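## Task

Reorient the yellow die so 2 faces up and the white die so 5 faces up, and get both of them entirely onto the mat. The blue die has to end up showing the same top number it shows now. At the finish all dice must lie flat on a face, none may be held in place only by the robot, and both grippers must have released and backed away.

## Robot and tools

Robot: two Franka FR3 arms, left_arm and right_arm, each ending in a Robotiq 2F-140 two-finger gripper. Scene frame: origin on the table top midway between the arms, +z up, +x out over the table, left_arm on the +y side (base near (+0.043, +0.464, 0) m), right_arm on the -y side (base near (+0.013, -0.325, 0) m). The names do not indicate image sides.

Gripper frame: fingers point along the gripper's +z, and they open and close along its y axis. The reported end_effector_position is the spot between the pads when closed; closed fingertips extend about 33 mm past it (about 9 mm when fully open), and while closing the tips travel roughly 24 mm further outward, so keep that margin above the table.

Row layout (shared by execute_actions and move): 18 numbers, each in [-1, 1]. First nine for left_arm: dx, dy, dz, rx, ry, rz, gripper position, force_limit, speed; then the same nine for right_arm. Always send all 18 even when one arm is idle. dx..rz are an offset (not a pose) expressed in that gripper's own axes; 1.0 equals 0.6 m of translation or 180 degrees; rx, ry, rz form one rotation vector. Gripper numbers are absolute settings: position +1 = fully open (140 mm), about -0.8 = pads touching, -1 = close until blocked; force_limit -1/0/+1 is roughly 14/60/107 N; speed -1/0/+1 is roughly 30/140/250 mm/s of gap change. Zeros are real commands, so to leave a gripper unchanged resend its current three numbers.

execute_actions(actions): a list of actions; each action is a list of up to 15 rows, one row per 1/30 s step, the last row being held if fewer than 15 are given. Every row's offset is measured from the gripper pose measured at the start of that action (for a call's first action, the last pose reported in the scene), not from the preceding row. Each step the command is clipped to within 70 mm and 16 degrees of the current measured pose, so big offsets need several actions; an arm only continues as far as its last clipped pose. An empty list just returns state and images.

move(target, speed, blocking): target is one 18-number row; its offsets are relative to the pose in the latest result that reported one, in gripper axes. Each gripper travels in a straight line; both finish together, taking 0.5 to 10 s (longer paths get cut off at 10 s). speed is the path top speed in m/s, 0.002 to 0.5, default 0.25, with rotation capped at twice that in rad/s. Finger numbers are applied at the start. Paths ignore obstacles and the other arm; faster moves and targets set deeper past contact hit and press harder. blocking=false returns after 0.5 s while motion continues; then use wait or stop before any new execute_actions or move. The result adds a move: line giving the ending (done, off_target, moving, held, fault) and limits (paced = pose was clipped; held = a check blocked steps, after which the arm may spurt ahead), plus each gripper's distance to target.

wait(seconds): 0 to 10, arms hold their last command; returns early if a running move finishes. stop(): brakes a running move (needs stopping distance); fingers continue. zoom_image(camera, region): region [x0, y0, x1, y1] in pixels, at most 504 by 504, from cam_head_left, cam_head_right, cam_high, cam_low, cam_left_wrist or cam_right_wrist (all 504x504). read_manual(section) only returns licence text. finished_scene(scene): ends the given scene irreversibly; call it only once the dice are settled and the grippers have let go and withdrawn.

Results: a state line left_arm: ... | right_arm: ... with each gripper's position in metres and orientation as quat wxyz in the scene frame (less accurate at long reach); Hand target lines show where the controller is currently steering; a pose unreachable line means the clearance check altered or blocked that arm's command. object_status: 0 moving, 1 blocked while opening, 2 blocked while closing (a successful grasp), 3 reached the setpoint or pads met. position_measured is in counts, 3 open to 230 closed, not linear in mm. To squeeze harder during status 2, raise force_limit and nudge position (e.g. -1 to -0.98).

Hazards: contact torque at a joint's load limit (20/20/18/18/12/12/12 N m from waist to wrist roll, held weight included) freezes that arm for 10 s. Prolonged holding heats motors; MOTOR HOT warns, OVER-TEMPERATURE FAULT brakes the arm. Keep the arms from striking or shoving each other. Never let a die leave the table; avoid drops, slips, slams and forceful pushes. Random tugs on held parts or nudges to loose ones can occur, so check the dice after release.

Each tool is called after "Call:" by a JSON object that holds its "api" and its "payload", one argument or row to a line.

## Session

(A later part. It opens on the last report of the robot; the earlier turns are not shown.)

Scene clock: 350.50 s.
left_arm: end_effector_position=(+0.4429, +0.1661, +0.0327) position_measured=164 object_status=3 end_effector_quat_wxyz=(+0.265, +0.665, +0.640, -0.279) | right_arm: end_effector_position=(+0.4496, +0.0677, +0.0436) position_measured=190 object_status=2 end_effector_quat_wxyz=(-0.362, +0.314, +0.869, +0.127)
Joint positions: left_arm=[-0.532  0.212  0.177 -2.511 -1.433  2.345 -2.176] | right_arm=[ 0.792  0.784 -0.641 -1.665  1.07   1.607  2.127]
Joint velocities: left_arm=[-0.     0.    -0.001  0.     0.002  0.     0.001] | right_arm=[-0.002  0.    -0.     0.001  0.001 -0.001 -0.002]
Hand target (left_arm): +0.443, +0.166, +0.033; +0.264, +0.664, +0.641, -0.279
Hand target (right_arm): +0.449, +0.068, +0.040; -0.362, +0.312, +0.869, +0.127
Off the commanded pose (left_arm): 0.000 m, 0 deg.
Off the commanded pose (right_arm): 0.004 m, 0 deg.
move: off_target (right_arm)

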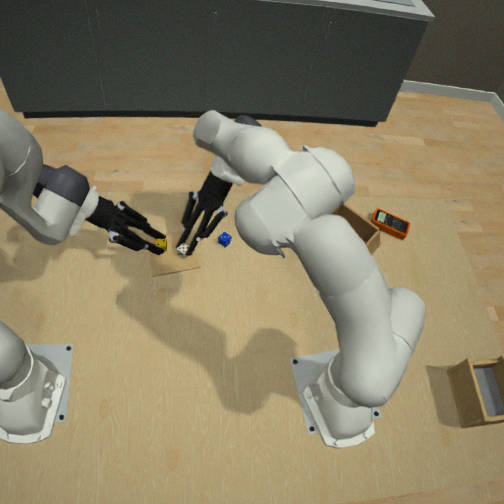

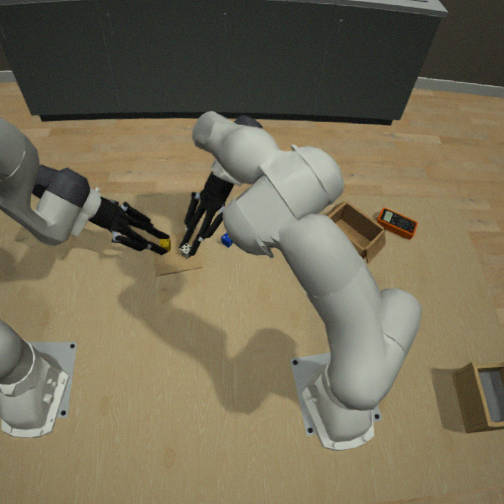

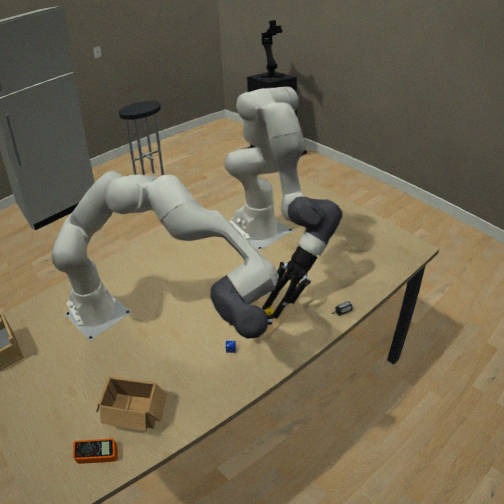

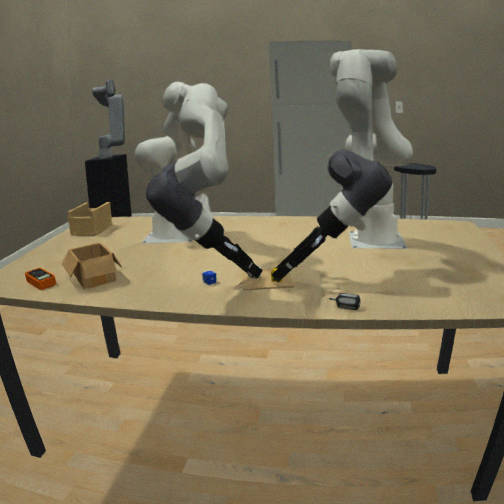

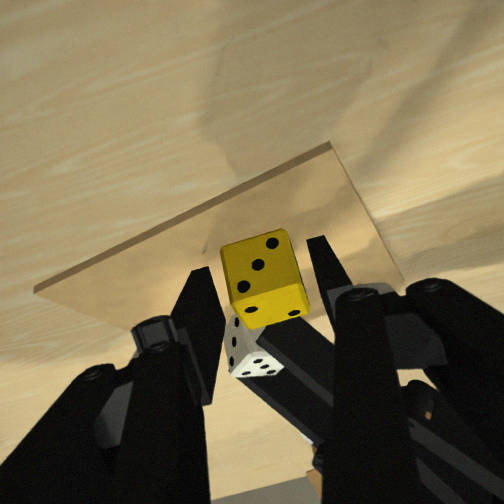

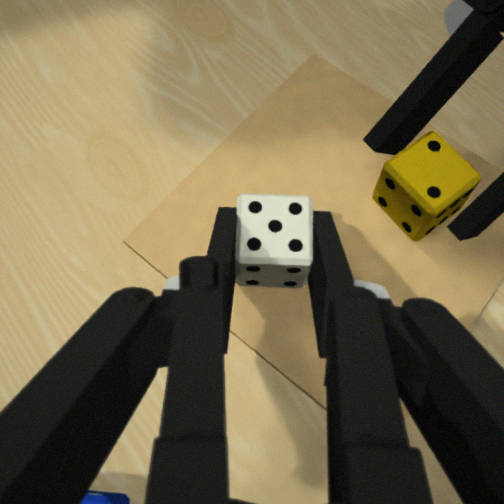

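Right is in contact. Release it while the left backs off.

Call:
{"api": "move", "payload": {
  "target": [-0.01,0,-0.07,0,0,0,-0.28,0,-0.4,0,0,0,0,0,0,-0.28,0,-0.4],
  "speed": 0.12
}}

Call:
{"api": "move", "payload": {
  "target": [-0.08,0,-0.22,0,0,0,-0.28,0,-0.4,0.14,0,-0.26,0,0,0,-0.28,0,-0.4],
  "speed": 0.2
}}

Call:
{"api": "zoom_image", "payload": {
  "camera": "cam_head_left",
  "region": [130,210,250,290]
}}

Call:
{"api": "zoom_image", "payload": {
  "camera": "cam_low",
  "region": [195,240,315,300]
}}

Scene clock: 371.30 s.
left_arm: end_effector_position=(+0.4440, +0.1900, +0.0659) position_measured=164 object_status=3 end_effector_quat_wxyz=(+0.267, +0.670, +0.635, -0.277) | right_arm: end_effector_position=(+0.4496, +0.0677, +0.0438) position_measured=164 object_status=3 end_effector_quat_wxyz=(-0.362, +0.313, +0.869, +0.127)
Joint positions: left_arm=[-0.505  0.102  0.216 -2.554 -1.309  2.316 -2.242] | right_arm=[ 0.792  0.784 -0.641 -1.665  1.071  1.607  2.126]
Joint velocities: left_arm=[-0.    -0.     0.    -0.001  0.009 -0.006 -0.033] | right_arm=[-0.001 -0.001  0.001  0.001 -0.     0.     0.   ]
Hand target (left_arm): +0.443, +0.191, +0.067; +0.265, +0.665, +0.639, -0.280
Hand target (right_arm): +0.450, +0.068, +0.044; -0.362, +0.314, +0.869, +0.127
Off the commanded pose (left_arm): 0.002 m, 1 deg.
Off the commanded pose (right_arm): 0.000 m, 0 deg.
move: done

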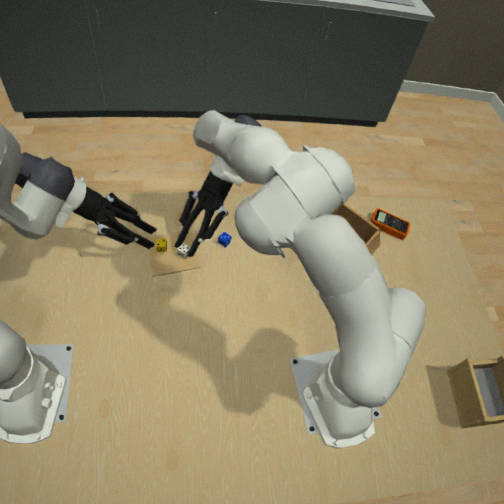

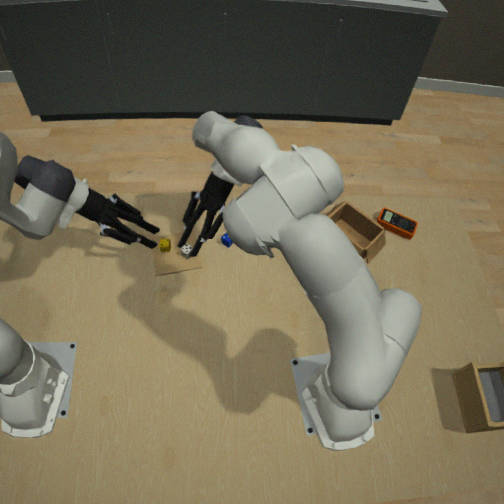

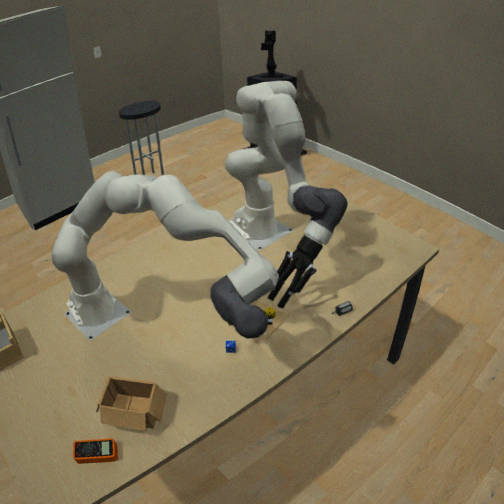

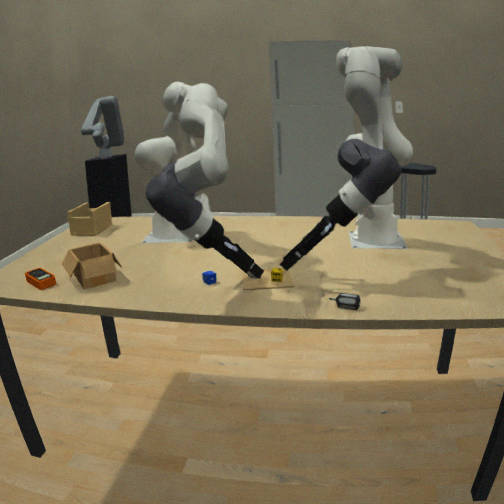

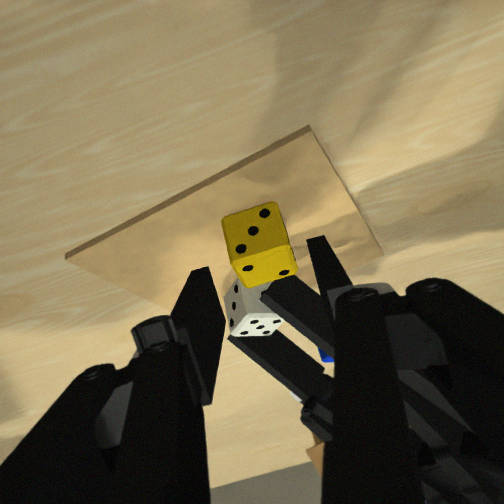

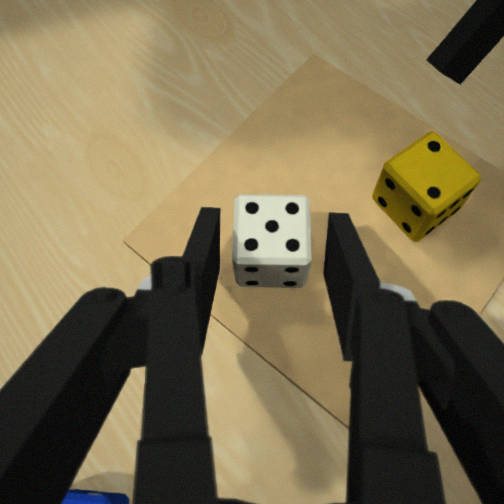

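Scene clock: 373.00 s.
left_arm: end_effector_position=(+0.4445, +0.2473, +0.1921) position_measured=164 object_status=3 end_effector_quat_wxyz=(+0.270, +0.673, +0.630, -0.278) | right_arm: end_effector_position=(+0.4917, +0.0387, +0.2137) position_measured=164 object_status=3 end_effector_quat_wxyz=(-0.360, +0.308, +0.871, +0.131)
Joint positions: left_arm=[-0.379 -0.245  0.276 -2.584 -0.911  2.139 -2.556] | right_arm=[ 0.721  0.635 -0.725 -1.461  0.959  1.338  2.286]
Joint velocities: left_arm=[-0.001 -0.     0.     0.     0.002 -0.004 -0.03 ] | right_arm=[-0.001 -0.     0.     0.001 -0.001 -0.006  0.017]
Hand target (left_arm): +0.444, +0.247, +0.193; +0.267, +0.670, +0.633, -0.280
Hand target (right_arm): +0.492, +0.037, +0.214; -0.361, +0.313, +0.869, +0.128
Off the commanded pose (left_arm): 0.003 m, 1 deg.
Off the commanded pose (right_arm): 0.003 m, 1 deg.
move: done

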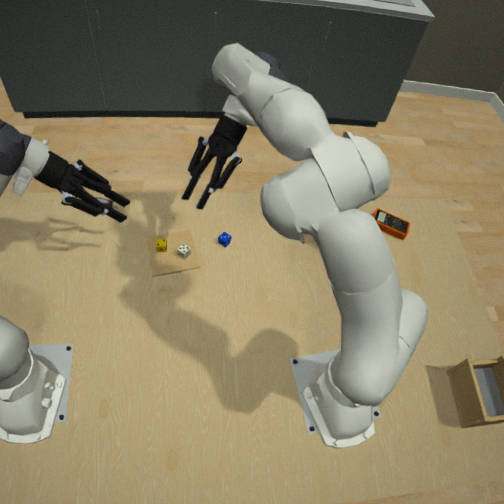

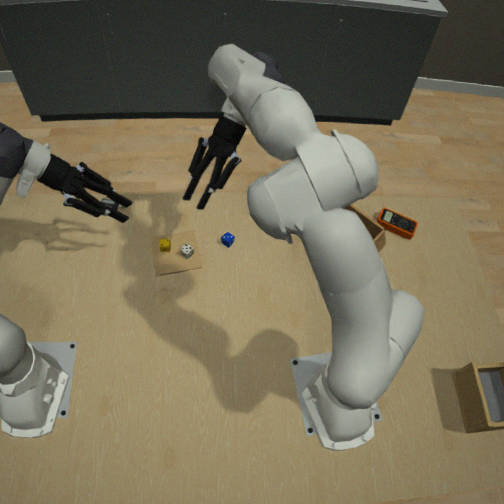

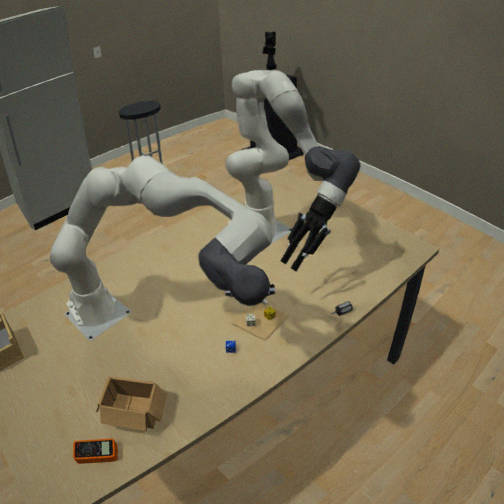

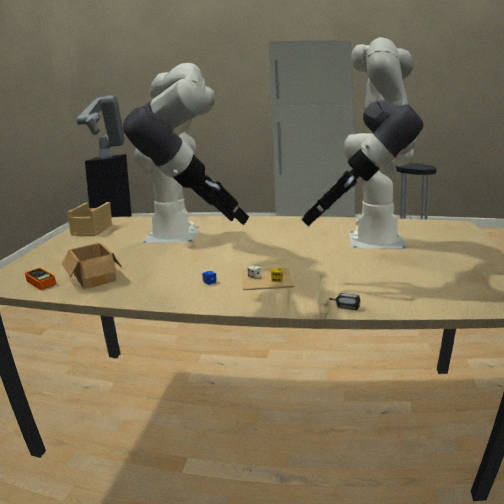

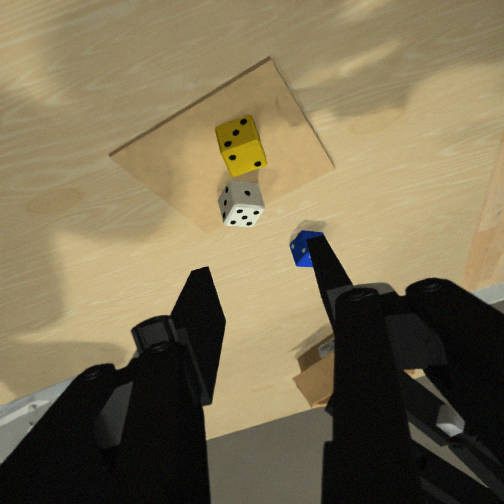

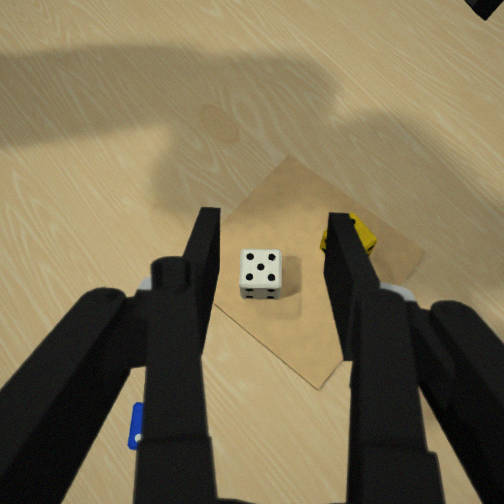

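Region (130, 210, 250, 290) of cam_head_left's 504x504 image, scaled by 4.200, with more detail than that image has.

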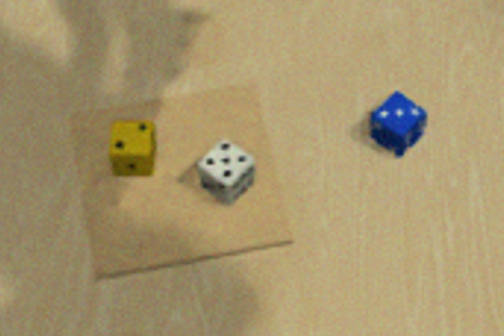

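Region (195, 240, 315, 300) of cam_low's 504x504 image, scaled by 4.200, with more detail than that image has.

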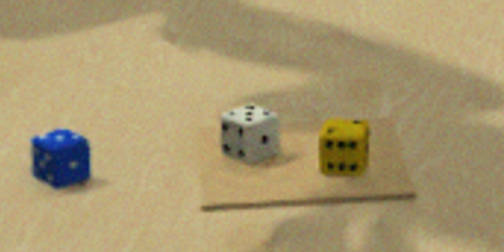

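Yellow shows 2 and white shows 5, both flat and fully on the mat. Blue still shows 3, and both grippers are clear.

Call:
{"api": "finished_scene", "payload": {
  "scene": 2
}}

The scene is finished: the task was done.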